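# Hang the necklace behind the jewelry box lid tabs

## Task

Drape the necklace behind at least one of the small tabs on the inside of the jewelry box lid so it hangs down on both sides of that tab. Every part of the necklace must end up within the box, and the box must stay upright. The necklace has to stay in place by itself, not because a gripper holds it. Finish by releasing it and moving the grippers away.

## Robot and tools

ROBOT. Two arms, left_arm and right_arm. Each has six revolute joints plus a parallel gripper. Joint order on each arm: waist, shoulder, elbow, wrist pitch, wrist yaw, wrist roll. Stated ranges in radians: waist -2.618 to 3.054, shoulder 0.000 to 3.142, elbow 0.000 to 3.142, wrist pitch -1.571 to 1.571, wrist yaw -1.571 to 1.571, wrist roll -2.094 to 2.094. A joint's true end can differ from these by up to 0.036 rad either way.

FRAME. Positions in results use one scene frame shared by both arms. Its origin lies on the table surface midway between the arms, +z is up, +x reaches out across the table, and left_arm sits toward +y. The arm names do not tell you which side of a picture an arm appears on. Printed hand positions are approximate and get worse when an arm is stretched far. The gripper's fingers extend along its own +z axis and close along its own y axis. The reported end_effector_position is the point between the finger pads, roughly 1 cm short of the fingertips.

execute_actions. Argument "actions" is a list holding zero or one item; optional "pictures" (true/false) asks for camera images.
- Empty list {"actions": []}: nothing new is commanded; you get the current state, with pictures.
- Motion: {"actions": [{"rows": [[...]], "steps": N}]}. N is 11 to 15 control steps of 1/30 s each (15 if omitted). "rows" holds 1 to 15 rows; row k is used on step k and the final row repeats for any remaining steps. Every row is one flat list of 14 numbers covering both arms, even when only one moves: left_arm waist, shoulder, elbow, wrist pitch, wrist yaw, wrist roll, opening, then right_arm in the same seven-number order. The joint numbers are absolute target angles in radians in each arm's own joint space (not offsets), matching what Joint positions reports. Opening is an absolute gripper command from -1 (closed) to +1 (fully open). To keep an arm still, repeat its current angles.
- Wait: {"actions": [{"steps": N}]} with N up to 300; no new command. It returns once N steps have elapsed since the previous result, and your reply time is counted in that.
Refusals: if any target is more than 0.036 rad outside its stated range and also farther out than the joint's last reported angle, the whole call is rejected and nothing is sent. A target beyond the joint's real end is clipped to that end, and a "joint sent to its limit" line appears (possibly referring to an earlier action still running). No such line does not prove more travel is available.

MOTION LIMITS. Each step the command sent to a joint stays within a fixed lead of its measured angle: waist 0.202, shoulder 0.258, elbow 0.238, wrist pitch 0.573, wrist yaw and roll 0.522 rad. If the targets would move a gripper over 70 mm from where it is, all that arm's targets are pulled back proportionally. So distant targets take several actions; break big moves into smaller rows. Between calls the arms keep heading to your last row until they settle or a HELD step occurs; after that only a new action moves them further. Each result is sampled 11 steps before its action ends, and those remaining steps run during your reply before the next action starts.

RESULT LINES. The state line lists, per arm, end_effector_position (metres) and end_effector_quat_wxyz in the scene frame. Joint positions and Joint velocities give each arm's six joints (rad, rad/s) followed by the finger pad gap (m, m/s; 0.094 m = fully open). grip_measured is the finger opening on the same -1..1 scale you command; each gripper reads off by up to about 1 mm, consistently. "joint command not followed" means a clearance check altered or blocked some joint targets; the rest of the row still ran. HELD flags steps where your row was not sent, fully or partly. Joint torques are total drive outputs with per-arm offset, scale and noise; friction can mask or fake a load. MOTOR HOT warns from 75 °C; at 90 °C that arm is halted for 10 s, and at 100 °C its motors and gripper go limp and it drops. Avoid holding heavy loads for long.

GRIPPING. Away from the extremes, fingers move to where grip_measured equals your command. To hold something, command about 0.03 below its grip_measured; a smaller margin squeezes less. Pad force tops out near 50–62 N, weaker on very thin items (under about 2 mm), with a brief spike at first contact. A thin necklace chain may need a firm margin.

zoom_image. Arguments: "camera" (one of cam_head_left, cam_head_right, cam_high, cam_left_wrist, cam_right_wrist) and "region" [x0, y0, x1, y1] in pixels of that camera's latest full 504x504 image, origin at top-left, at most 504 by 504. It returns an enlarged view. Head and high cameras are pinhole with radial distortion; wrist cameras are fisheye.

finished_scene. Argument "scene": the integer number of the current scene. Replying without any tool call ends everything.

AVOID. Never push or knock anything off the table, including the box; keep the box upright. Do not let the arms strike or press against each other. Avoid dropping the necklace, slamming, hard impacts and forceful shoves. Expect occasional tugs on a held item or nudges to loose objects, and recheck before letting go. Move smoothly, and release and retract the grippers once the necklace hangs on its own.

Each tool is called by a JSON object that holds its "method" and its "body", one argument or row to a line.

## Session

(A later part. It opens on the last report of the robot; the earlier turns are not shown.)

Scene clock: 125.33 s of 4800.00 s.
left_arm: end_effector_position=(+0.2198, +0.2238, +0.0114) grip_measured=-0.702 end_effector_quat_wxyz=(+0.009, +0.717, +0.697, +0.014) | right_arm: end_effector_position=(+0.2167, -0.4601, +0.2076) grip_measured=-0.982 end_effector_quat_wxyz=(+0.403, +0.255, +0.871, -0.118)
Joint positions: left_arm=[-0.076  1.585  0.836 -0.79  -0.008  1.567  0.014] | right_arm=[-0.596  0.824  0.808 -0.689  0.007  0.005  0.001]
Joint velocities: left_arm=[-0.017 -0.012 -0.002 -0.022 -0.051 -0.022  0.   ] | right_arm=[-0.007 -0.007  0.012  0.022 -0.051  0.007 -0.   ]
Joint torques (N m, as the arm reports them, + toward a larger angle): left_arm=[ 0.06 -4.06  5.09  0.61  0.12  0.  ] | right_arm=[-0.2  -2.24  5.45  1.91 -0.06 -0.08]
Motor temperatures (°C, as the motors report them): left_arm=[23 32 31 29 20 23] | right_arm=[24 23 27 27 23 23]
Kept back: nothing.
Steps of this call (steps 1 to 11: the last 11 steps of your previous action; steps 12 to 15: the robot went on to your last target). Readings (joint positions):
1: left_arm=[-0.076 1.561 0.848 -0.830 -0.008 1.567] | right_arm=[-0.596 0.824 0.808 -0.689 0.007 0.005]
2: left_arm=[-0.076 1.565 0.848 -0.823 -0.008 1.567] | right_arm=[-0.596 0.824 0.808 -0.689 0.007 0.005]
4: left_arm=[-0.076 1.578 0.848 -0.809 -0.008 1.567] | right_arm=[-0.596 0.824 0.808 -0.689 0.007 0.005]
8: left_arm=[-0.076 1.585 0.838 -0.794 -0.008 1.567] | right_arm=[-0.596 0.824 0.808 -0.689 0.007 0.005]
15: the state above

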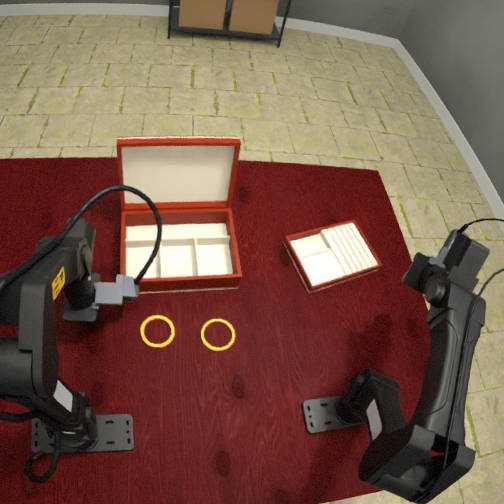

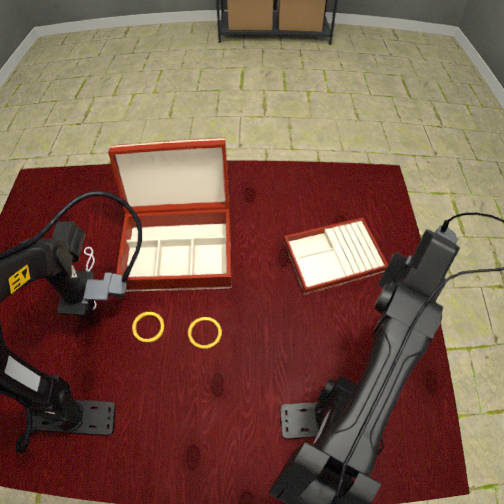

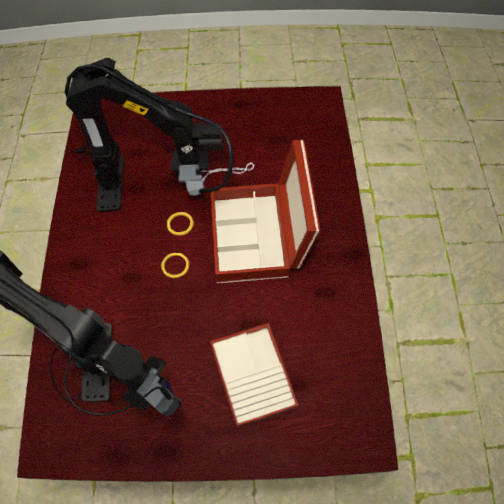

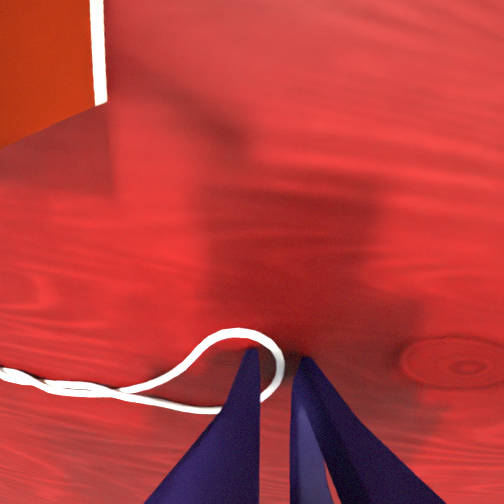

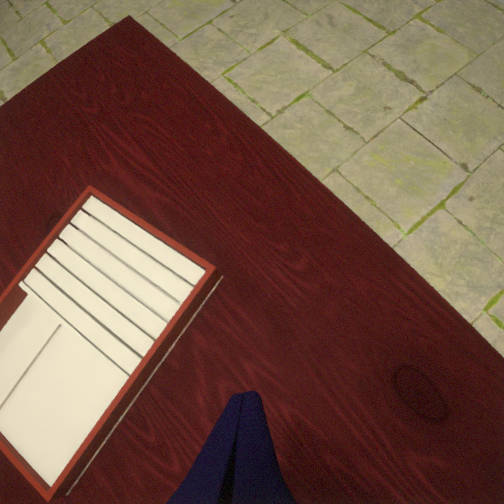

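{"method": "execute_actions", "body": {
  "actions": [
    {"rows":[[-0.076,1.625,0.82,-0.79,0,1.57,-0.7,-0.6,0.8,0.8,-0.7,0,0,-1]],"steps":15}
  ]
}}

{"method": "execute_actions", "body": {
  "actions": [
    {"rows":[[-0.076,1.625,0.82,-0.79,0,1.57,-1,-0.6,0.8,0.8,-0.7,0,0,-1]],"steps":15}
  ]
}}

{"method": "execute_actions", "body": {
  "actions": [
    {"steps":15}
  ],
  "pictures": true
}}

Scene clock: 126.13 s of 4800.00 s.
left_arm: end_effector_position=(+0.2196, +0.2238, +0.0095) grip_measured=-0.701 end_effector_quat_wxyz=(+0.007, +0.717, +0.697, +0.012) | right_arm: end_effector_position=(+0.2167, -0.4601, +0.2076) grip_measured=-0.982 end_effector_quat_wxyz=(+0.403, +0.255, +0.871, -0.118)
Joint positions: left_arm=[-0.076  1.593  0.836 -0.787 -0.008  1.567  0.014] | right_arm=[-0.596  0.824  0.808 -0.689  0.007  0.005  0.001]
Joint velocities: left_arm=[-0.007 -0.002 -0.007  0.037  0.037  0.007  0.001] | right_arm=[ 0.002  0.002  0.002  0.007 -0.007 -0.066 -0.001]
Joint torques (N m, as the arm reports them, + toward a larger angle): left_arm=[ 0.06 -2.83  5.41  0.51  0.14 -0.02] | right_arm=[-0.43 -2.33  5.54  1.89 -0.1  -0.08]
Motor temperatures (°C, as the motors report them): left_arm=[23 32 31 29 20 23] | right_arm=[24 23 27 27 23 23]
Steps of this call (steps 1 to 15: the robot went on to your last target; steps 16 to 20: nothing new was sent; steps 21 to 24: the first 4 steps of this action). Readings (joint positions):
21: left_arm=[-0.076 1.588 0.836 -0.787 -0.008 1.567] | right_arm=[-0.596 0.824 0.808 -0.689 0.007 0.005]
22: left_arm=[-0.076 1.592 0.836 -0.787 -0.008 1.567] | right_arm=[-0.596 0.824 0.808 -0.689 0.007 0.005]
24: the state above

Scene clock: 126.63 s of 4800.00 s.
left_arm: end_effector_position=(+0.2164, +0.2239, +0.0095) grip_measured=-0.987 end_effector_quat_wxyz=(+0.002, +0.717, +0.697, +0.008) | right_arm: end_effector_position=(+0.2167, -0.4601, +0.2076) grip_measured=-0.982 end_effector_quat_wxyz=(+0.403, +0.255, +0.871, -0.118)
Joint positions: left_arm=[-0.076  1.593  0.836 -0.8   -0.008  1.567  0.001] | right_arm=[-0.596  0.824  0.808 -0.689  0.007  0.005  0.001]
Joint velocities: left_arm=[-0.007  0.002 -0.002  0.007 -0.007  0.037 -0.002] | right_arm=[ 0.002 -0.007  0.002 -0.022 -0.022 -0.022  0.   ]
Joint torques (N m, as the arm reports them, + toward a larger angle): left_arm=[ 0.11 -2.77  5.5   0.62  0.12 -0.01] | right_arm=[-0.31 -2.33  5.65  1.86 -0.11 -0.06]
Motor temperatures (°C, as the motors report them): left_arm=[23 32 31 29 20 23] | right_arm=[24 23 27 27 23 23]
Steps of this call (steps 1 to 11: the last 11 steps of your previous action; steps 12 to 15: the first 4 steps of this action). Readings (joint positions):
12: left_arm=[-0.076 1.593 0.836 -0.789 -0.008 1.567] | right_arm=[-0.596 0.824 0.808 -0.689 0.007 0.005]
13: left_arm=[-0.076 1.593 0.836 -0.797 -0.008 1.567] | right_arm=[-0.596 0.824 0.808 -0.689 0.007 0.005]
15: the state above

Scene clock: 127.13 s of 4800.00 s.
left_arm: end_effector_position=(+0.2164, +0.2239, +0.0095) grip_measured=-0.988 end_effector_quat_wxyz=(+0.002, +0.717, +0.697, +0.008) | right_arm: end_effector_position=(+0.2167, -0.4601, +0.2076) grip_measured=-0.982 end_effector_quat_wxyz=(+0.403, +0.255, +0.871, -0.118)
Joint positions: left_arm=[-0.076  1.593  0.836 -0.8   -0.008  1.567  0.001] | right_arm=[-0.596  0.824  0.808 -0.689  0.007  0.005  0.001]
Joint velocities: left_arm=[ 0.007  0.007  0.022 -0.007  0.007 -0.051 -0.   ] | right_arm=[-0.007  0.002 -0.007 -0.066  0.007 -0.022  0.   ]
Joint torques (N m, as the arm reports them, + toward a larger angle): left_arm=[ 0.04 -2.77  5.45  0.63  0.13 -0.01] | right_arm=[-0.42 -2.42  5.58  1.86 -0.1  -0.08]
Motor temperatures (°C, as the motors report them): left_arm=[23 32 30 29 20 23] | right_arm=[24 23 27 27 23 23]
Kept back: nothing.
Steps of this call (steps 1 to 11: the last 11 steps of your previous action; steps 12 to 15: the robot went on to your last target). Readings (joint positions):
1: left_arm=[-0.076 1.593 0.836 -0.800 -0.008 1.567] | right_arm=[-0.596 0.824 0.808 -0.689 0.007 0.005]
2: left_arm=[-0.076 1.593 0.836 -0.800 -0.008 1.567] | right_arm=[-0.596 0.824 0.808 -0.689 0.007 0.005]
4: left_arm=[-0.076 1.593 0.836 -0.800 -0.008 1.567] | right_arm=[-0.596 0.824 0.808 -0.689 0.007 0.005]
8: left_arm=[-0.076 1.593 0.836 -0.800 -0.008 1.567] | right_arm=[-0.596 0.824 0.808 -0.689 0.007 0.005]
15: the state above
All arms were judged still, so your last target was given up. Only a new action makes them travel on or press farther. Fingers that are still opening or closing keep moving.

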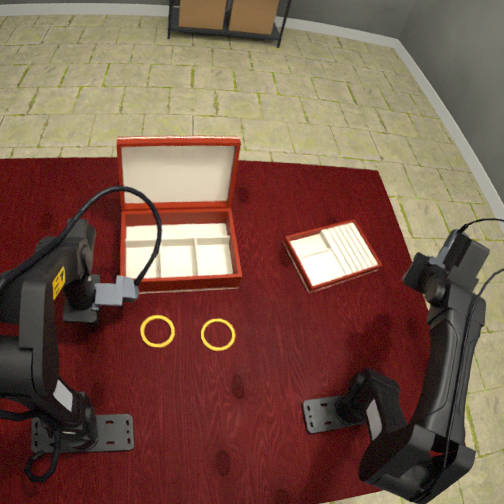

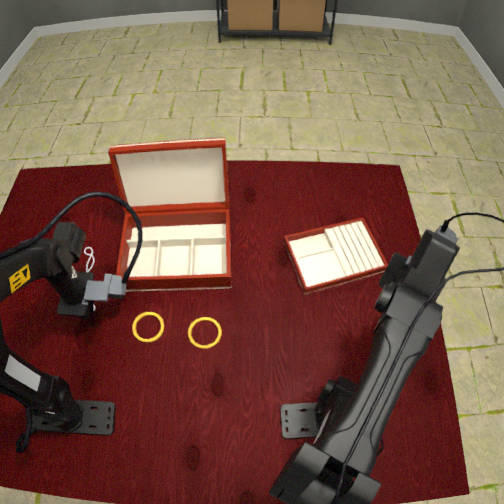

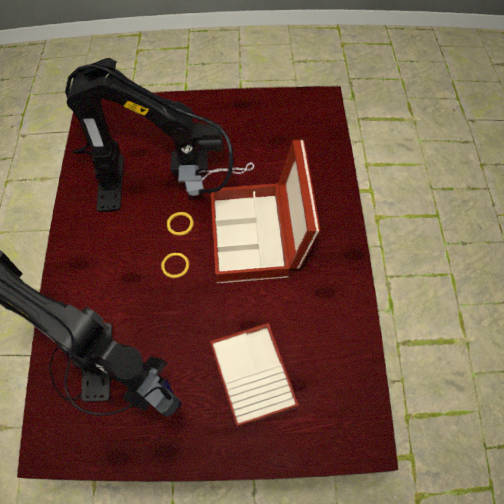

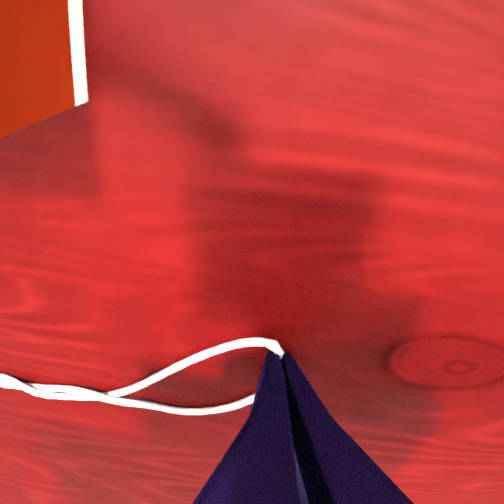

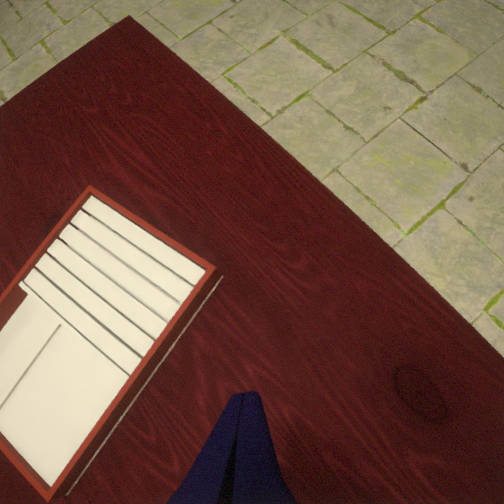

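Grip -0.988: good. Lift in stages.

{"method": "execute_actions", "body": {
  "actions": [
    {"rows":[[-0.076,1.57,0.85,-0.82,0,1.57,-1,-0.6,0.8,0.8,-0.7,0,0,-1],[-0.076,1.55,0.87,-0.85,0,1.57,-1,-0.6,0.8,0.8,-0.7,0,0,-1],[-0.076,1.53,0.9,-0.88,0,1.57,-1,-0.6,0.8,0.8,-0.7,0,0,-1],[-0.076,1.5,0.92,-0.9,0,1.57,-1,-0.6,0.8,0.8,-0.7,0,0,-1],[-0.076,1.46,0.93,-0.9,0,1.57,-1,-0.6,0.8,0.8,-0.7,0,0,-1],[-0.076,1.42,0.94,-0.9,0,1.57,-1,-0.6,0.8,0.8,-0.7,0,0,-1],[-0.076,1.38,0.95,-0.9,0,1.57,-1,-0.6,0.8,0.8,-0.7,0,0,-1],[-0.076,1.34,0.96,-0.9,0,1.57,-1,-0.6,0.8,0.8,-0.7,0,0,-1],[-0.076,1.3,0.97,-0.9,0,1.57,-1,-0.6,0.8,0.8,-0.7,0,0,-1],[-0.076,1.26,0.97,-0.88,0,1.57,-1,-0.6,0.8,0.8,-0.7,0,0,-1],[-0.076,1.22,0.97,-0.86,0,1.57,-1,-0.6,0.8,0.8,-0.7,0,0,-1],[-0.076,1.18,0.97,-0.84,0,1.57,-1,-0.6,0.8,0.8,-0.7,0,0,-1]],"steps":15}
  ]
}}

{"method": "execute_actions", "body": {
  "actions": [
    {"rows":[[-0.06,1.1,0.95,-0.8,0,1.57,-1,-0.6,0.8,0.8,-0.7,0,0,-1],[-0.06,1.03,0.93,-0.75,0,1.57,-1,-0.6,0.8,0.8,-0.7,0,0,-1],[-0.06,0.96,0.9,-0.68,0,1.57,-1,-0.6,0.8,0.8,-0.7,0,0,-1],[-0.06,0.9,0.87,-0.6,0,1.57,-1,-0.6,0.8,0.8,-0.7,0,0,-1],[-0.06,0.84,0.84,-0.52,0,1.57,-1,-0.6,0.8,0.8,-0.7,0,0,-1],[-0.06,0.78,0.81,-0.44,0,1.57,-1,-0.6,0.8,0.8,-0.7,0,0,-1],[-0.06,0.72,0.78,-0.36,0,1.57,-1,-0.6,0.8,0.8,-0.7,0,0,-1],[-0.06,0.65,0.75,-0.29,0,1.57,-1,-0.6,0.8,0.8,-0.7,0,0,-1]],"steps":15}
  ]
}}

{"method": "execute_actions", "body": {
  "actions": [
    {"steps":30}
  ],
  "pictures": true
}}

Scene clock: 128.67 s of 4800.00 s.
left_arm: end_effector_position=(+0.2152, +0.2240, +0.0173) grip_measured=-0.988 end_effector_quat_wxyz=(+0.003, +0.717, +0.697, +0.008) | right_arm: end_effector_position=(+0.2167, -0.4601, +0.2076) grip_measured=-0.982 end_effector_quat_wxyz=(+0.403, +0.255, +0.871, -0.118)
Joint positions: left_arm=[-0.076  1.571  0.849 -0.833 -0.008  1.567  0.001] | right_arm=[-0.596  0.824  0.808 -0.689  0.007  0.005  0.001]
Joint velocities: left_arm=[ 0.017 -0.383  0.305 -0.535 -0.037  0.007 -0.001] | right_arm=[ 0.002 -0.002  0.007 -0.007 -0.022 -0.066  0.001]
Joint torques (N m, as the arm reports them, + toward a larger angle): left_arm=[ 0.14 -8.55 11.44  0.64  0.13 -0.02] | right_arm=[-0.19 -2.33  5.61  1.89 -0.11 -0.05]
Motor temperatures (°C, as the motors report them): left_arm=[23 32 30 29 20 23] | right_arm=[24 23 27 27 23 23]
Steps of this call (steps 1 to 42: nothing new was sent; steps 43 to 46: the first 4 steps of this action). Readings (joint positions):
43: left_arm=[-0.076 1.591 0.836 -0.801 -0.008 1.567] | right_arm=[-0.596 0.824 0.808 -0.689 0.007 0.005]
44: left_arm=[-0.076 1.588 0.836 -0.804 -0.008 1.567] | right_arm=[-0.596 0.824 0.808 -0.689 0.007 0.005]
46: the state above

Scene clock: 129.17 s of 4800.00 s.
left_arm: end_effector_position=(+0.2640, +0.2240, +0.1819) grip_measured=-0.988 end_effector_quat_wxyz=(+0.237, +0.673, +0.660, +0.235) | right_arm: end_effector_position=(+0.2167, -0.4601, +0.2076) grip_measured=-0.982 end_effector_quat_wxyz=(+0.403, +0.255, +0.871, -0.118)
Joint positions: left_arm=[-0.071  1.052  0.92  -0.759 -0.008  1.567  0.001] | right_arm=[-0.596  0.824  0.808 -0.689  0.007  0.005  0.001]
Joint velocities: left_arm=[ 0.032 -1.761 -0.706  1.121  0.066  0.022  0.001] | right_arm=[-0.017 -0.007  0.012  0.037 -0.007  0.051 -0.001]
Joint torques (N m, as the arm reports them, + toward a larger angle): left_arm=[ 0.73 -5.41  8.27  1.58  0.15 -0.01] | right_arm=[-0.22 -2.21  5.44  1.9  -0.1  -0.03]
Motor temperatures (°C, as the motors report them): left_arm=[23 32 30 29 20 23] | right_arm=[24 23 27 28 23 23]
Steps of this call (steps 1 to 11: the last 11 steps of your previous action; steps 12 to 15: the first 4 steps of this action). Readings (joint positions):
12: left_arm=[-0.076 1.168 0.963 -0.830 -0.008 1.567] | right_arm=[-0.596 0.824 0.808 -0.689 0.007 0.005]
13: left_arm=[-0.074 1.146 0.957 -0.817 -0.008 1.567] | right_arm=[-0.596 0.824 0.808 -0.689 0.007 0.005]
15: the state above

Scene clock: 130.17 s of 4800.00 s.
left_arm: end_effector_position=(+0.2583, +0.2243, +0.3239) grip_measured=-0.988 end_effector_quat_wxyz=(+0.459, +0.546, +0.537, +0.451) | right_arm: end_effector_position=(+0.2167, -0.4601, +0.2076) grip_measured=-0.982 end_effector_quat_wxyz=(+0.403, +0.255, +0.871, -0.118)
Joint positions: left_arm=[-0.071  0.648  0.769 -0.295 -0.008  1.57   0.001] | right_arm=[-0.596  0.824  0.808 -0.689  0.007  0.005  0.001]
Joint velocities: left_arm=[ 0.017 -0.017 -0.017 -0.007  0.066  0.007  0.   ] | right_arm=[ 0.002 -0.002 -0.012  0.022  0.022 -0.022 -0.002]
Joint torques (N m, as the arm reports them, + toward a larger angle): left_arm=[ 0.85  0.87  7.32  2.25  0.12 -0.02] | right_arm=[-0.31 -2.15  5.62  1.89 -0.12 -0.08]
Motor temperatures (°C, as the motors report them): left_arm=[23 32 30 29 20 23] | right_arm=[24 23 27 28 23 23]
Kept back: nothing.
Steps of this call (steps 1 to 11: the last 11 steps of your previous action; steps 12 to 30: the robot went on to your last target). Readings (joint positions):
1: left_arm=[-0.071 0.987 0.896 -0.717 -0.008 1.567] | right_arm=[-0.596 0.824 0.808 -0.689 0.007 0.005]
2: left_arm=[-0.071 0.919 0.871 -0.669 -0.008 1.568] | right_arm=[-0.596 0.824 0.808 -0.689 0.007 0.005]
4: left_arm=[-0.071 0.782 0.821 -0.550 -0.008 1.568] | right_arm=[-0.596 0.824 0.808 -0.689 0.007 0.005]
8: left_arm=[-0.071 0.649 0.790 -0.383 -0.008 1.568] | right_arm=[-0.596 0.824 0.808 -0.689 0.007 0.005]
30: the state above

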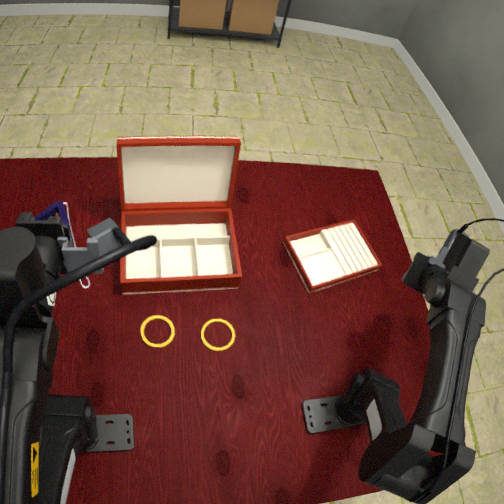

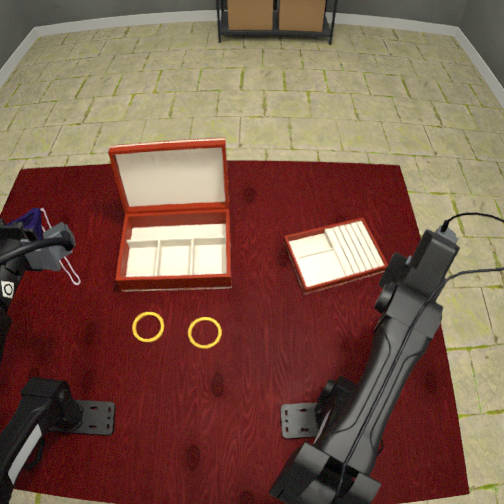

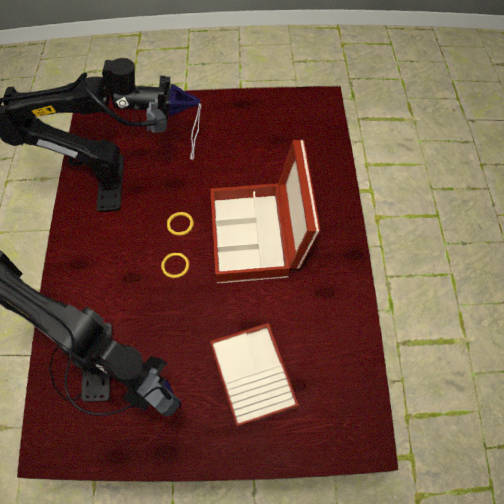

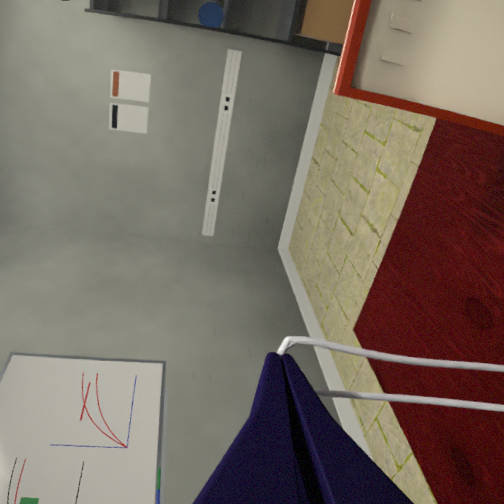

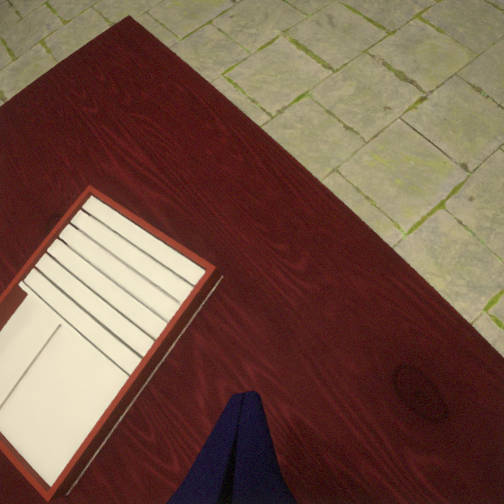

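{"method": "execute_actions", "body": {
  "actions": [
    {"rows":[[-0.14,0.68,0.77,-0.27,-0.05,1.57,-1,-0.6,0.8,0.8,-0.7,0,0,-1],[-0.21,0.72,0.78,-0.24,-0.1,1.57,-1,-0.6,0.8,0.8,-0.7,0,0,-1],[-0.28,0.76,0.79,-0.21,-0.16,1.57,-1,-0.6,0.8,0.8,-0.7,0,0,-1],[-0.35,0.8,0.8,-0.18,-0.22,1.57,-1,-0.6,0.8,0.8,-0.7,0,0,-1],[-0.42,0.84,0.82,-0.15,-0.28,1.57,-1,-0.6,0.8,0.8,-0.7,0,0,-1],[-0.48,0.88,0.84,-0.12,-0.33,1.57,-1,-0.6,0.8,0.8,-0.7,0,0,-1],[-0.54,0.92,0.86,-0.09,-0.38,1.57,-1,-0.6,0.8,0.8,-0.7,0,0,-1],[-0.58,0.96,0.88,-0.06,-0.41,1.57,-1,-0.6,0.8,0.8,-0.7,0,0,-1]],"steps":15}
  ]
}}

{"method": "execute_actions", "body": {
  "actions": [
    {"rows":[[-0.58,1.0,0.89,-0.03,-0.41,1.57,-1,-0.6,0.8,0.8,-0.7,0,0,-1],[-0.58,1.04,0.9,0,-0.41,1.57,-1,-0.6,0.8,0.8,-0.7,0,0,-1],[-0.58,1.08,0.91,0.03,-0.41,1.57,-1,-0.6,0.8,0.8,-0.7,0,0,-1],[-0.58,1.12,0.92,0.06,-0.41,1.57,-1,-0.6,0.8,0.8,-0.7,0,0,-1],[-0.58,1.16,0.94,0.09,-0.41,1.57,-1,-0.6,0.8,0.8,-0.7,0,0,-1],[-0.58,1.2,0.95,0.12,-0.41,1.57,-1,-0.6,0.8,0.8,-0.7,0,0,-1],[-0.58,1.24,0.97,0.16,-0.41,1.57,-1,-0.6,0.8,0.8,-0.7,0,0,-1],[-0.58,1.28,0.98,0.19,-0.41,1.57,-1,-0.6,0.8,0.8,-0.7,0,0,-1]],"steps":15}
  ]
}}

{"method": "execute_actions", "body": {
  "actions": [
    {"steps":25}
  ],
  "pictures": true
}}

Scene clock: 131.50 s of 4800.00 s.
left_arm: end_effector_position=(+0.2698, +0.1926, +0.3203) grip_measured=-0.988 end_effector_quat_wxyz=(+0.468, +0.570, +0.515, +0.436) | right_arm: end_effector_position=(+0.2167, -0.4601, +0.2076) grip_measured=-0.982 end_effector_quat_wxyz=(+0.403, +0.255, +0.871, -0.118)
Joint positions: left_arm=[-0.222  0.707  0.771 -0.248 -0.091  1.57   0.001] | right_arm=[-0.596  0.824  0.808 -0.689  0.007  0.005  0.001]
Joint velocities: left_arm=[-1.927  0.974  0.1    0.52  -0.93   0.022 -0.001] | right_arm=[ 0.007 -0.002  0.007 -0.022 -0.007  0.007  0.001]
Joint torques (N m, as the arm reports them, + toward a larger angle): left_arm=[-0.72  2.89 11.03  2.17  0.27 -0.03] | right_arm=[-0.41 -2.34  5.83  1.9  -0.1  -0.06]
Motor temperatures (°C, as the motors report them): left_arm=[23 31 30 30 20 23] | right_arm=[24 23 27 28 23 23]
Steps of this call (steps 1 to 15: the robot went on to your last target; steps 16 to 36: nothing new was sent; steps 37 to 40: the first 4 steps of this action). Readings (joint positions):
37: left_arm=[-0.079 0.650 0.769 -0.292 -0.017 1.570] | right_arm=[-0.596 0.824 0.808 -0.689 0.007 0.005]
38: left_arm=[-0.109 0.659 0.769 -0.283 -0.035 1.570] | right_arm=[-0.596 0.824 0.808 -0.689 0.007 0.005]
40: the state above

Scene clock: 132.00 s of 4800.00 s.
left_arm: end_effector_position=(+0.3182, +0.1024, +0.3265) grip_measured=-0.988 end_effector_quat_wxyz=(+0.474, +0.592, +0.481, +0.440) | right_arm: end_effector_position=(+0.2167, -0.4601, +0.2076) grip_measured=-0.982 end_effector_quat_wxyz=(+0.403, +0.255, +0.871, -0.118)
Joint positions: left_arm=[-0.577  1.027  0.88  -0.03  -0.387  1.57   0.001] | right_arm=[-0.596  0.824  0.808 -0.689  0.007  0.005  0.001]
Joint velocities: left_arm=[ 0.002  0.926  0.403  0.725 -0.168  0.007 -0.001] | right_arm=[-0.007  0.012 -0.012 -0.037 -0.007 -0.081  0.   ]
Joint torques (N m, as the arm reports them, + toward a larger angle): left_arm=[-0.26  0.68 10.63  1.94 -0.07 -0.03] | right_arm=[-0.6  -2.05  5.49  1.88 -0.11 -0.06]
Motor temperatures (°C, as the motors report them): left_arm=[23 31 31 30 20 23] | right_arm=[24 23 27 28 23 23]
Steps of this call (steps 1 to 11: the last 11 steps of your previous action; steps 12 to 15: the first 4 steps of this action). Readings (joint positions):
12: left_arm=[-0.577 0.970 0.848 -0.084 -0.369 1.570] | right_arm=[-0.596 0.824 0.808 -0.689 0.007 0.005]
13: left_arm=[-0.577 0.979 0.855 -0.072 -0.376 1.570] | right_arm=[-0.596 0.824 0.808 -0.689 0.007 0.005]
15: the state above

Scene clock: 132.83 s of 4800.00 s.
left_arm: end_effector_position=(+0.3742, +0.0719, +0.3103) grip_measured=-0.988 end_effector_quat_wxyz=(+0.477, +0.583, +0.482, +0.447) | right_arm: end_effector_position=(+0.2167, -0.4601, +0.2076) grip_measured=-0.982 end_effector_quat_wxyz=(+0.403, +0.255, +0.871, -0.118)
Joint positions: left_arm=[-0.577  1.292  0.952  0.182 -0.4    1.571  0.001] | right_arm=[-0.596  0.824  0.808 -0.689  0.007  0.005  0.001]
Joint velocities: left_arm=[ 0.002 -0.012 -0.022 -0.007 -0.007 -0.037 -0.   ] | right_arm=[-0.007 -0.017  0.002  0.051 -0.022 -0.066  0.   ]
Joint torques (N m, as the arm reports them, + toward a larger angle): left_arm=[-0.23 -5.27 11.81  2.22 -0.13 -0.04] | right_arm=[-0.45 -2.51  5.51  1.95 -0.09 -0.08]
Motor temperatures (°C, as the motors report them): left_arm=[23 31 31 30 20 23] | right_arm=[24 23 27 28 23 23]
Kept back: nothing.
Steps of this call (steps 1 to 11: the last 11 steps of your previous action; steps 12 to 25: the robot went on to your last target). Readings (joint positions):
1: left_arm=[-0.577 1.063 0.895 -0.004 -0.390 1.570] | right_arm=[-0.596 0.824 0.808 -0.689 0.007 0.005]
2: left_arm=[-0.577 1.103 0.910 0.024 -0.393 1.570] | right_arm=[-0.596 0.824 0.808 -0.689 0.007 0.005]
4: left_arm=[-0.577 1.191 0.939 0.080 -0.396 1.570] | right_arm=[-0.596 0.824 0.808 -0.689 0.007 0.005]
8: left_arm=[-0.577 1.289 0.952 0.132 -0.396 1.571] | right_arm=[-0.596 0.824 0.808 -0.689 0.007 0.005]
25: the state above

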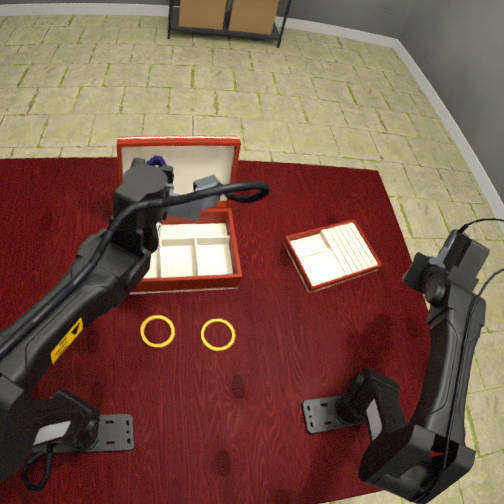

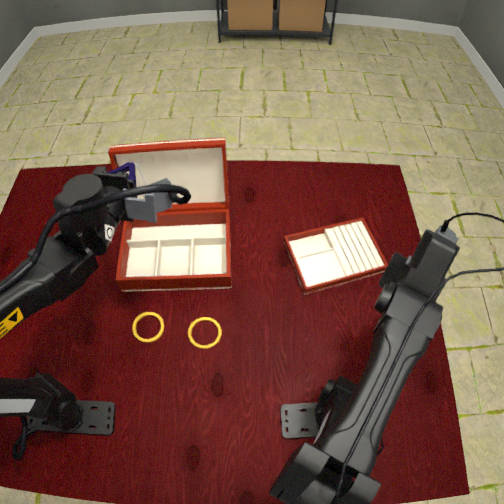

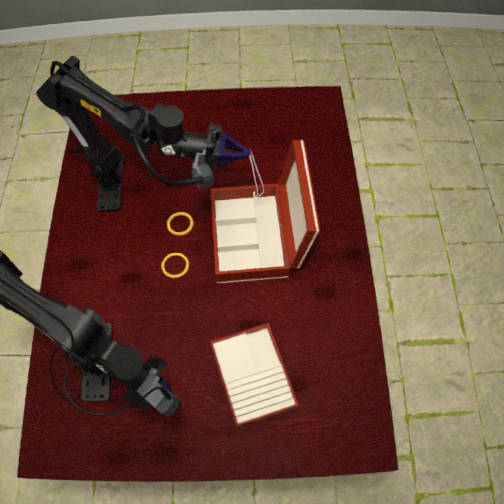

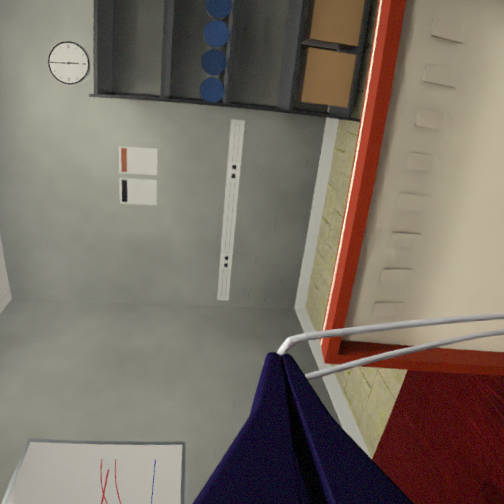

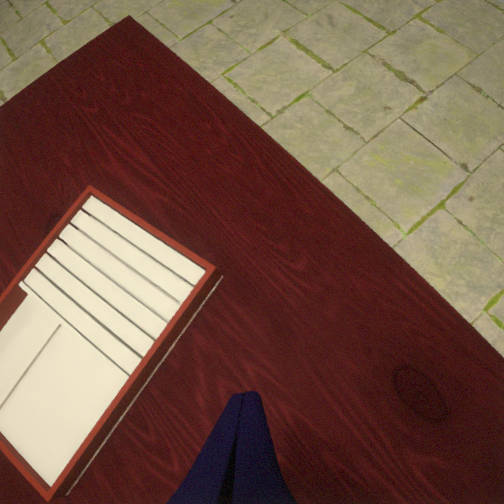

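{"method": "execute_actions", "body": {
  "actions": [
    {"rows":[[-0.575,1.34,0.96,0.24,-0.4,1.57,-1,-0.6,0.8,0.8,-0.7,0,0,-1],[-0.57,1.39,0.97,0.29,-0.39,1.57,-1,-0.6,0.8,0.8,-0.7,0,0,-1],[-0.565,1.44,0.98,0.34,-0.38,1.57,-1,-0.6,0.8,0.8,-0.7,0,0,-1],[-0.56,1.49,0.99,0.39,-0.37,1.57,-1,-0.6,0.8,0.8,-0.7,0,0,-1],[-0.555,1.54,1.0,0.44,-0.36,1.57,-1,-0.6,0.8,0.8,-0.7,0,0,-1],[-0.55,1.58,1.01,0.49,-0.35,1.57,-1,-0.6,0.8,0.8,-0.7,0,0,-1],[-0.54,1.62,1.02,0.53,-0.345,1.57,-1,-0.6,0.8,0.8,-0.7,0,0,-1],[-0.535,1.66,1.03,0.57,-0.34,1.57,-1,-0.6,0.8,0.8,-0.7,0,0,-1]],"steps":15}
  ]
}}

{"method": "execute_actions", "body": {
  "actions": [
    {"steps":25}
  ],
  "pictures": true
}}

Scene clock: 133.90 s of 4800.00 s.
left_arm: end_effector_position=(+0.3899, +0.0627, +0.3053) grip_measured=-0.988 end_effector_quat_wxyz=(+0.487, +0.575, +0.479, +0.450) | right_arm: end_effector_position=(+0.2167, -0.4601, +0.2076) grip_measured=-0.982 end_effector_quat_wxyz=(+0.403, +0.255, +0.871, -0.118)
Joint positions: left_arm=[-0.576  1.368  0.963  0.274 -0.398  1.571  0.001] | right_arm=[-0.596  0.824  0.808 -0.689  0.007  0.005  0.001]
Joint velocities: left_arm=[ 0.042  1.179  0.271  1.106  0.11   0.007 -0.002] | right_arm=[-0.002  0.027 -0.002 -0.022 -0.037  0.022  0.001]
Joint torques (N m, as the arm reports them, + toward a larger angle): left_arm=[ 1.07 -1.06 10.38  1.69  0.16 -0.04] | right_arm=[-0.46 -2.37  5.73  1.91 -0.08 -0.06]
Motor temperatures (°C, as the motors report them): left_arm=[23 31 31 30 20 23] | right_arm=[24 23 27 28 23 23]
Steps of this call (steps 1 to 28: the robot went on to your last target; steps 29 to 32: the first 4 steps of this action). Readings (joint positions):
29: left_arm=[-0.577 1.296 0.952 0.189 -0.400 1.571] | right_arm=[-0.596 0.824 0.808 -0.689 0.007 0.005]
30: left_arm=[-0.577 1.308 0.952 0.210 -0.400 1.571] | right_arm=[-0.596 0.824 0.808 -0.689 0.007 0.005]
32: the state above

Scene clock: 134.73 s of 4800.00 s.
left_arm: end_effector_position=(+0.4486, +0.0389, +0.2465) grip_measured=-0.988 end_effector_quat_wxyz=(+0.496, +0.573, +0.475, +0.447) | right_arm: end_effector_position=(+0.2167, -0.4601, +0.2076) grip_measured=-0.982 end_effector_quat_wxyz=(+0.403, +0.255, +0.871, -0.118)
Joint positions: left_arm=[-0.543  1.679  1.002  0.561 -0.351  1.572  0.001] | right_arm=[-0.596  0.824  0.808 -0.689  0.007  0.005  0.001]
Joint velocities: left_arm=[-0.012 -0.017 -0.012 -0.066 -0.051 -0.007 -0.001] | right_arm=[ 0.002 -0.007 -0.012 -0.022 -0.066  0.037  0.   ]
Joint torques (N m, as the arm reports them, + toward a larger angle): left_arm=[ 0.6  -8.88 11.24  2.22  0.14 -0.06] | right_arm=[-0.38 -2.25  5.57  1.89 -0.05 -0.08]
Motor temperatures (°C, as the motors report them): left_arm=[23 32 32 30 20 23] | right_arm=[24 23 27 28 23 23]
Kept back: nothing.
Steps of this call (steps 1 to 11: the last 11 steps of your previous action; steps 12 to 25: the robot went on to your last target). Readings (joint positions):
1: left_arm=[-0.574 1.414 0.973 0.313 -0.393 1.571] | right_arm=[-0.596 0.824 0.808 -0.689 0.007 0.005]
2: left_arm=[-0.571 1.465 0.983 0.352 -0.387 1.571] | right_arm=[-0.596 0.824 0.808 -0.689 0.007 0.005]
4: left_arm=[-0.561 1.568 0.998 0.425 -0.373 1.571] | right_arm=[-0.596 0.824 0.808 -0.689 0.007 0.005]
8: left_arm=[-0.544 1.681 1.002 0.476 -0.359 1.572] | right_arm=[-0.596 0.824 0.808 -0.689 0.007 0.005]
25: the state above

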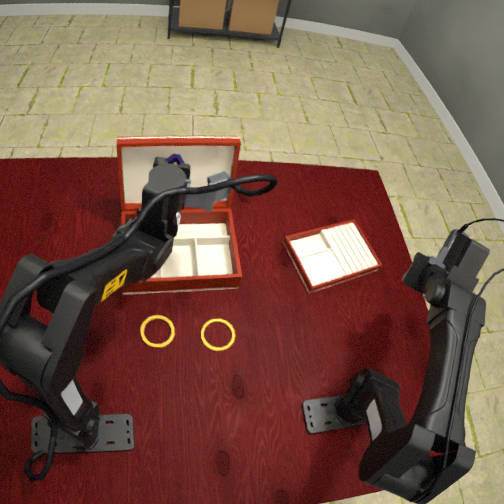

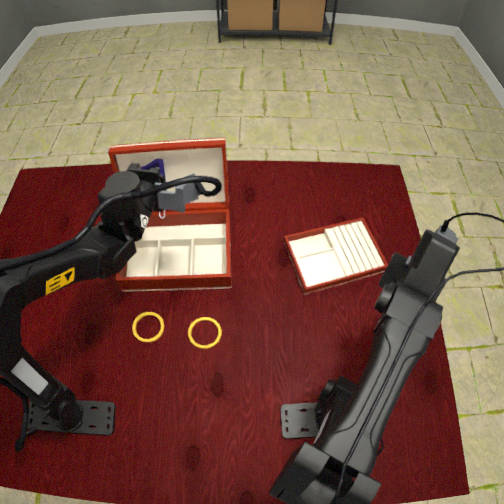

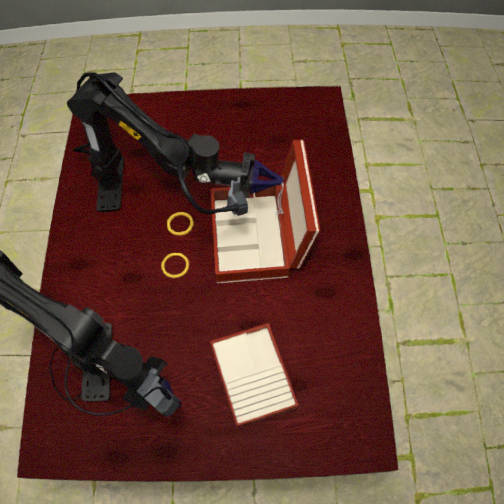

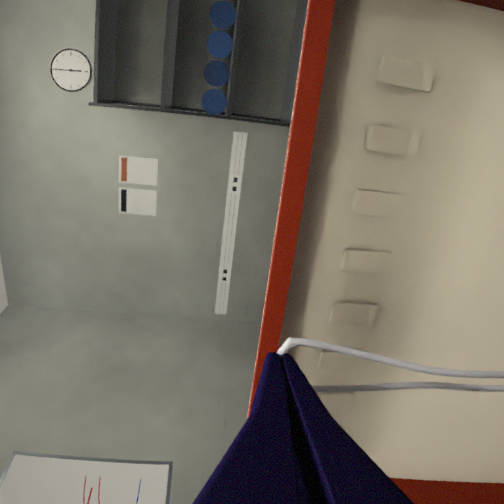

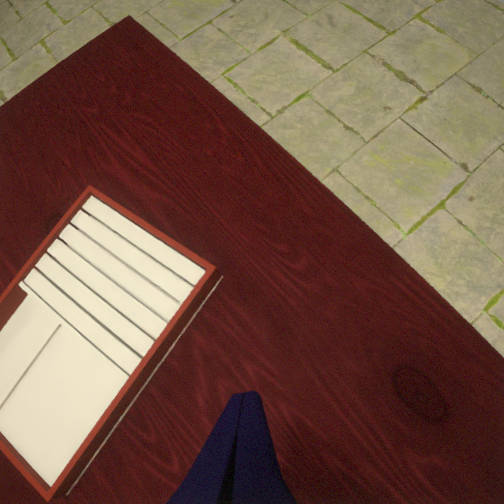

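{"method": "zoom_image", "body": {
  "camera": "cam_left_wrist",
  "region": [280,40,480,400]
}}

{"method": "zoom_image", "body": {
  "camera": "cam_high",
  "region": [240,130,340,270]
}}

Region (280, 40, 480, 400) of cam_left_wrist's 504x504 image, scaled by 1.400, with more detail than that image has.

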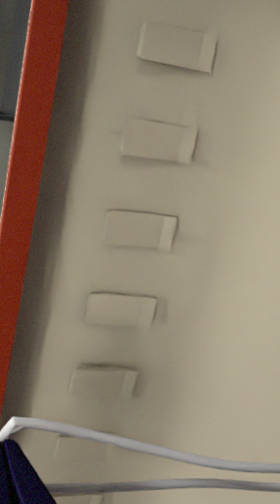

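Region (240, 130, 340, 270) of cam_high's 504x504 image, scaled by 3.600, with more detail than that image has; it fills the left 360 columns of this view, and the rest is white.

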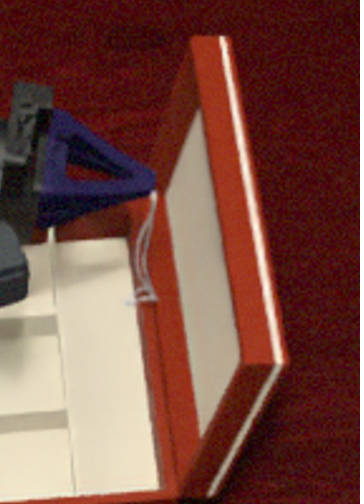

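{"method": "execute_actions", "body": {
  "actions": [
    {"rows":[[-0.535,1.71,1.01,0.6,-0.34,1.57,-1,-0.6,0.8,0.8,-0.7,0,0,-1],[-0.535,1.74,1.02,0.63,-0.34,1.57,-1,-0.6,0.8,0.8,-0.7,0,0,-1],[-0.535,1.77,1.03,0.66,-0.34,1.57,-1,-0.6,0.8,0.8,-0.7,0,0,-1],[-0.535,1.8,1.04,0.69,-0.34,1.57,-1,-0.6,0.8,0.8,-0.7,0,0,-1],[-0.535,1.83,1.05,0.72,-0.34,1.57,-1,-0.6,0.8,0.8,-0.7,0,0,-1],[-0.535,1.86,1.09,0.72,-0.34,1.57,-1,-0.6,0.8,0.8,-0.7,0,0,-1],[-0.535,1.9,1.135,0.72,-0.34,1.57,-1,-0.6,0.8,0.8,-0.7,0,0,-1]],"steps":15}
  ]
}}

{"method": "execute_actions", "body": {
  "actions": [
    {"steps":20}
  ],
  "pictures": true
}}

Scene clock: 136.60 s of 4800.00 s.
left_arm: end_effector_position=(+0.4551, +0.0352, +0.2436) grip_measured=-0.988 end_effector_quat_wxyz=(+0.505, +0.565, +0.472, +0.450) | right_arm: end_effector_position=(+0.2167, -0.4601, +0.2076) grip_measured=-0.982 end_effector_quat_wxyz=(+0.403, +0.255, +0.871, -0.118)
Joint positions: left_arm=[-0.543  1.72   1.008  0.62  -0.35   1.572  0.001] | right_arm=[-0.596  0.824  0.808 -0.689  0.007  0.005  0.001]
Joint velocities: left_arm=[-0.002  0.662  0.188  0.667 -0.022 -0.007  0.   ] | right_arm=[-0.002 -0.012 -0.007 -0.022  0.007  0.022  0.   ]
Joint torques (N m, as the arm reports them, + toward a larger angle): left_arm=[ 0.64 -4.77 10.48  1.86  0.13 -0.06] | right_arm=[-0.38 -2.55  5.68  1.93 -0.15 -0.05]
Motor temperatures (°C, as the motors report them): left_arm=[23 32 32 31 20 23] | right_arm=[24 23 27 28 23 23]
Steps of this call (steps 1 to 30: the robot went on to your last target; steps 31 to 52: nothing new was sent; steps 53 to 56: the first 4 steps of this action). Readings (joint positions):
53: left_arm=[-0.543 1.681 1.002 0.567 -0.350 1.572] | right_arm=[-0.596 0.824 0.808 -0.689 0.007 0.005]
54: left_arm=[-0.543 1.687 1.002 0.580 -0.350 1.572] | right_arm=[-0.596 0.824 0.808 -0.689 0.007 0.005]
56: the state above

Scene clock: 137.27 s of 4800.00 s.
left_arm: end_effector_position=(+0.4863, +0.0179, +0.2099) grip_measured=-0.988 end_effector_quat_wxyz=(+0.504, +0.567, +0.472, +0.449) | right_arm: end_effector_position=(+0.2167, -0.4601, +0.2076) grip_measured=-0.982 end_effector_quat_wxyz=(+0.403, +0.255, +0.871, -0.118)
Joint positions: left_arm=[-0.543  1.906  1.099  0.711 -0.348  1.572  0.001] | right_arm=[-0.596  0.824  0.808 -0.689  0.007  0.005  0.001]
Joint velocities: left_arm=[ 0.007 -0.012 -0.022 -0.051  0.022 -0.066  0.001] | right_arm=[-0.002 -0.012 -0.002 -0.037 -0.081  0.037  0.001]
Joint torques (N m, as the arm reports them, + toward a larger angle): left_arm=[ 0.59 -9.58 11.51  2.21  0.11 -0.05] | right_arm=[-0.47 -2.32  5.71  1.89 -0.11 -0.03]
Motor temperatures (°C, as the motors report them): left_arm=[23 33 33 31 20 23] | right_arm=[24 23 27 28 23 23]
Kept back: nothing.
Steps of this call (steps 1 to 11: the last 11 steps of your previous action; steps 12 to 20: the robot went on to your last target). Readings (joint positions):
1: left_arm=[-0.543 1.747 1.016 0.643 -0.350 1.572] | right_arm=[-0.596 0.824 0.808 -0.689 0.007 0.005]
2: left_arm=[-0.543 1.777 1.029 0.661 -0.350 1.572] | right_arm=[-0.596 0.824 0.808 -0.689 0.007 0.005]
4: left_arm=[-0.543 1.850 1.076 0.678 -0.350 1.572] | right_arm=[-0.596 0.824 0.808 -0.689 0.007 0.005]
8: left_arm=[-0.543 1.906 1.099 0.684 -0.348 1.572] | right_arm=[-0.596 0.824 0.808 -0.689 0.007 0.005]
20: the state above

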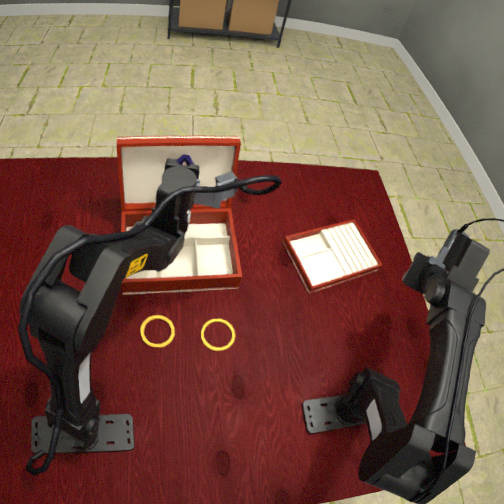

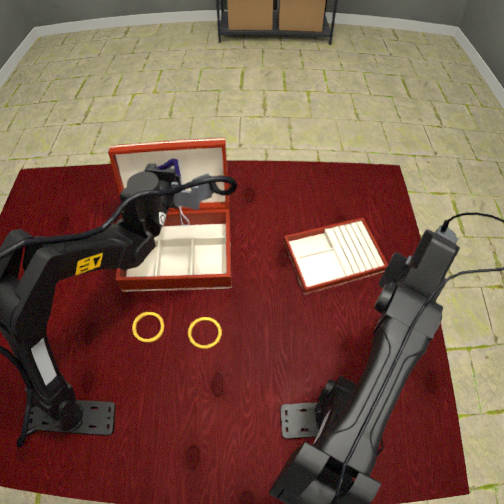

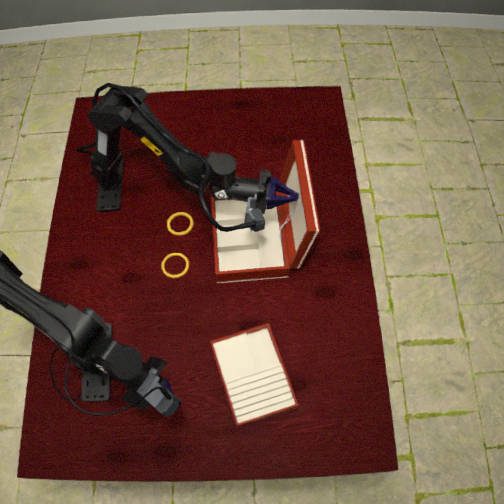

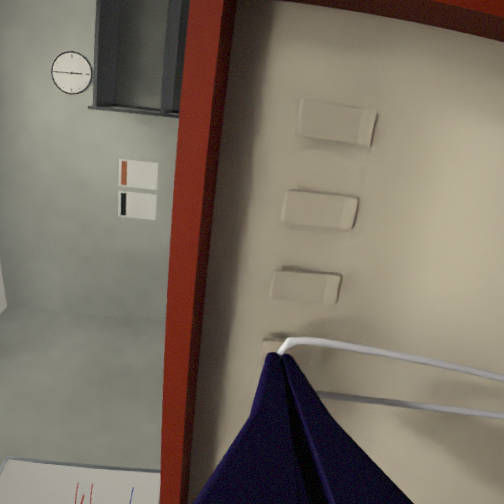

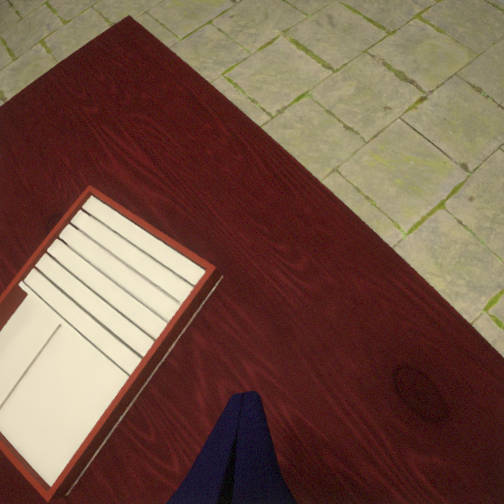

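{"method": "execute_actions", "body": {
  "actions": [
    {"rows":[[-0.543,1.91,1.16,0.715,-0.345,1.57,-1,-0.6,0.8,0.8,-0.7,0,0,-1],[-0.543,1.92,1.18,0.715,-0.345,1.57,-1,-0.6,0.8,0.8,-0.7,0,0,-1],[-0.543,1.93,1.2,0.715,-0.345,1.57,-1,-0.6,0.8,0.8,-0.7,0,0,-1],[-0.543,1.94,1.21,0.715,-0.345,1.57,-1,-0.6,0.8,0.8,-0.7,0,0,-1]],"steps":15}
  ]
}}

{"method": "execute_actions", "body": {
  "actions": [
    {"steps":15}
  ],
  "pictures": true
}}

Scene clock: 137.93 s of 4800.00 s.
left_arm: end_effector_position=(+0.4936, +0.0139, +0.2239) grip_measured=-0.988 end_effector_quat_wxyz=(+0.515, +0.557, +0.468, +0.453) | right_arm: end_effector_position=(+0.2167, -0.4601, +0.2076) grip_measured=-0.982 end_effector_quat_wxyz=(+0.403, +0.255, +0.871, -0.118)
Joint positions: left_arm=[-0.543  1.918  1.146  0.709 -0.348  1.572  0.001] | right_arm=[-0.596  0.824  0.808 -0.689  0.007  0.005  0.001]
Joint velocities: left_arm=[-0.002  0.144  0.574 -0.022  0.051 -0.007  0.   ] | right_arm=[-0.002  0.002 -0.002  0.066  0.007  0.037  0.001]
Joint torques (N m, as the arm reports them, + toward a larger angle): left_arm=[ 0.05 -8.44 11.1   2.21  0.04 -0.04] | right_arm=[-0.36 -2.34  5.5   1.96 -0.08 -0.05]
Motor temperatures (°C, as the motors report them): left_arm=[23 33 33 31 20 23] | right_arm=[24 23 27 28 23 23]
Steps of this call (steps 1 to 15: the robot went on to your last target; step 16: nothing new was sent; steps 17 to 20: the first 4 steps of this action). Readings (joint positions):
17: left_arm=[-0.543 1.906 1.102 0.712 -0.348 1.572] | right_arm=[-0.596 0.824 0.808 -0.689 0.007 0.005]
18: left_arm=[-0.543 1.908 1.111 0.709 -0.348 1.572] | right_arm=[-0.596 0.824 0.808 -0.689 0.007 0.005]
20: the state above

Scene clock: 138.43 s of 4800.00 s.
left_arm: end_effector_position=(+0.4983, +0.0113, +0.2314) grip_measured=-0.989 end_effector_quat_wxyz=(+0.520, +0.552, +0.467, +0.455) | right_arm: end_effector_position=(+0.2167, -0.4601, +0.2076) grip_measured=-0.982 end_effector_quat_wxyz=(+0.403, +0.255, +0.871, -0.118)
Joint positions: left_arm=[-0.543  1.928  1.178  0.702 -0.348  1.572  0.001] | right_arm=[-0.596  0.824  0.808 -0.689  0.007  0.005  0.001]
Joint velocities: left_arm=[-0.017 -0.007  0.002  0.022 -0.022 -0.007 -0.   ] | right_arm=[ 0.017 -0.002 -0.007  0.022 -0.007 -0.051  0.   ]
Joint torques (N m, as the arm reports them, + toward a larger angle): left_arm=[ 0.04 -8.56 11.38  2.28  0.06 -0.05] | right_arm=[-0.43 -2.03  5.6   1.93 -0.11 -0.06]
Motor temperatures (°C, as the motors report them): left_arm=[23 33 33 31 20 23] | right_arm=[24 23 27 28 23 23]
Kept back: nothing.
Steps of this call (steps 1 to 11: the last 11 steps of your previous action; steps 12 to 15: the robot went on to your last target). Readings (joint positions):
1: left_arm=[-0.543 1.922 1.164 0.709 -0.348 1.572] | right_arm=[-0.596 0.824 0.808 -0.689 0.007 0.005]
2: left_arm=[-0.543 1.923 1.173 0.703 -0.348 1.572] | right_arm=[-0.596 0.824 0.808 -0.689 0.007 0.005]
4: left_arm=[-0.543 1.927 1.176 0.701 -0.348 1.572] | right_arm=[-0.596 0.824 0.808 -0.689 0.007 0.005]
8: left_arm=[-0.543 1.928 1.178 0.702 -0.348 1.572] | right_arm=[-0.596 0.824 0.808 -0.689 0.007 0.005]
15: the state above

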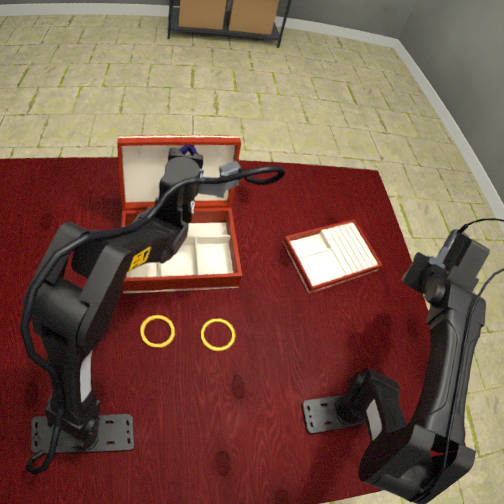

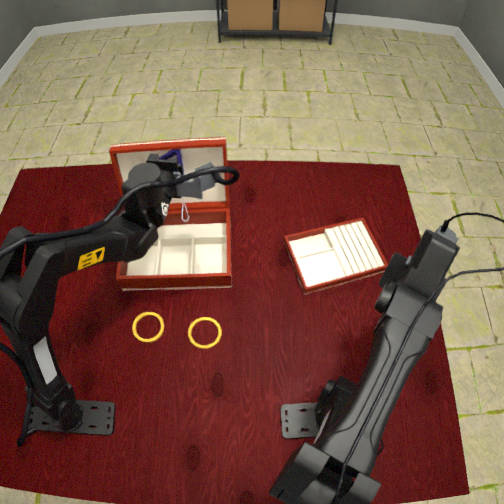

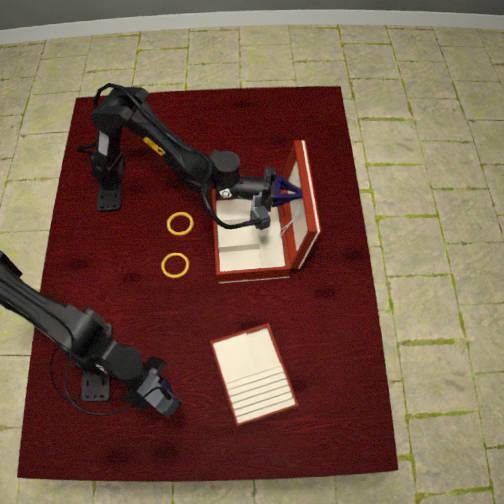

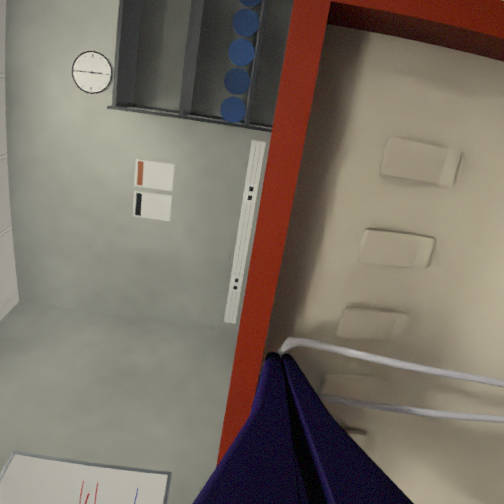

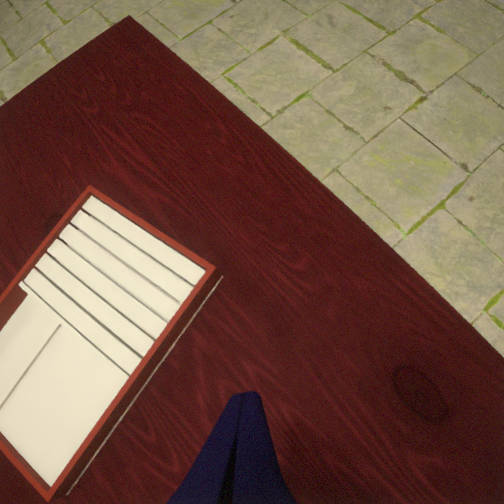

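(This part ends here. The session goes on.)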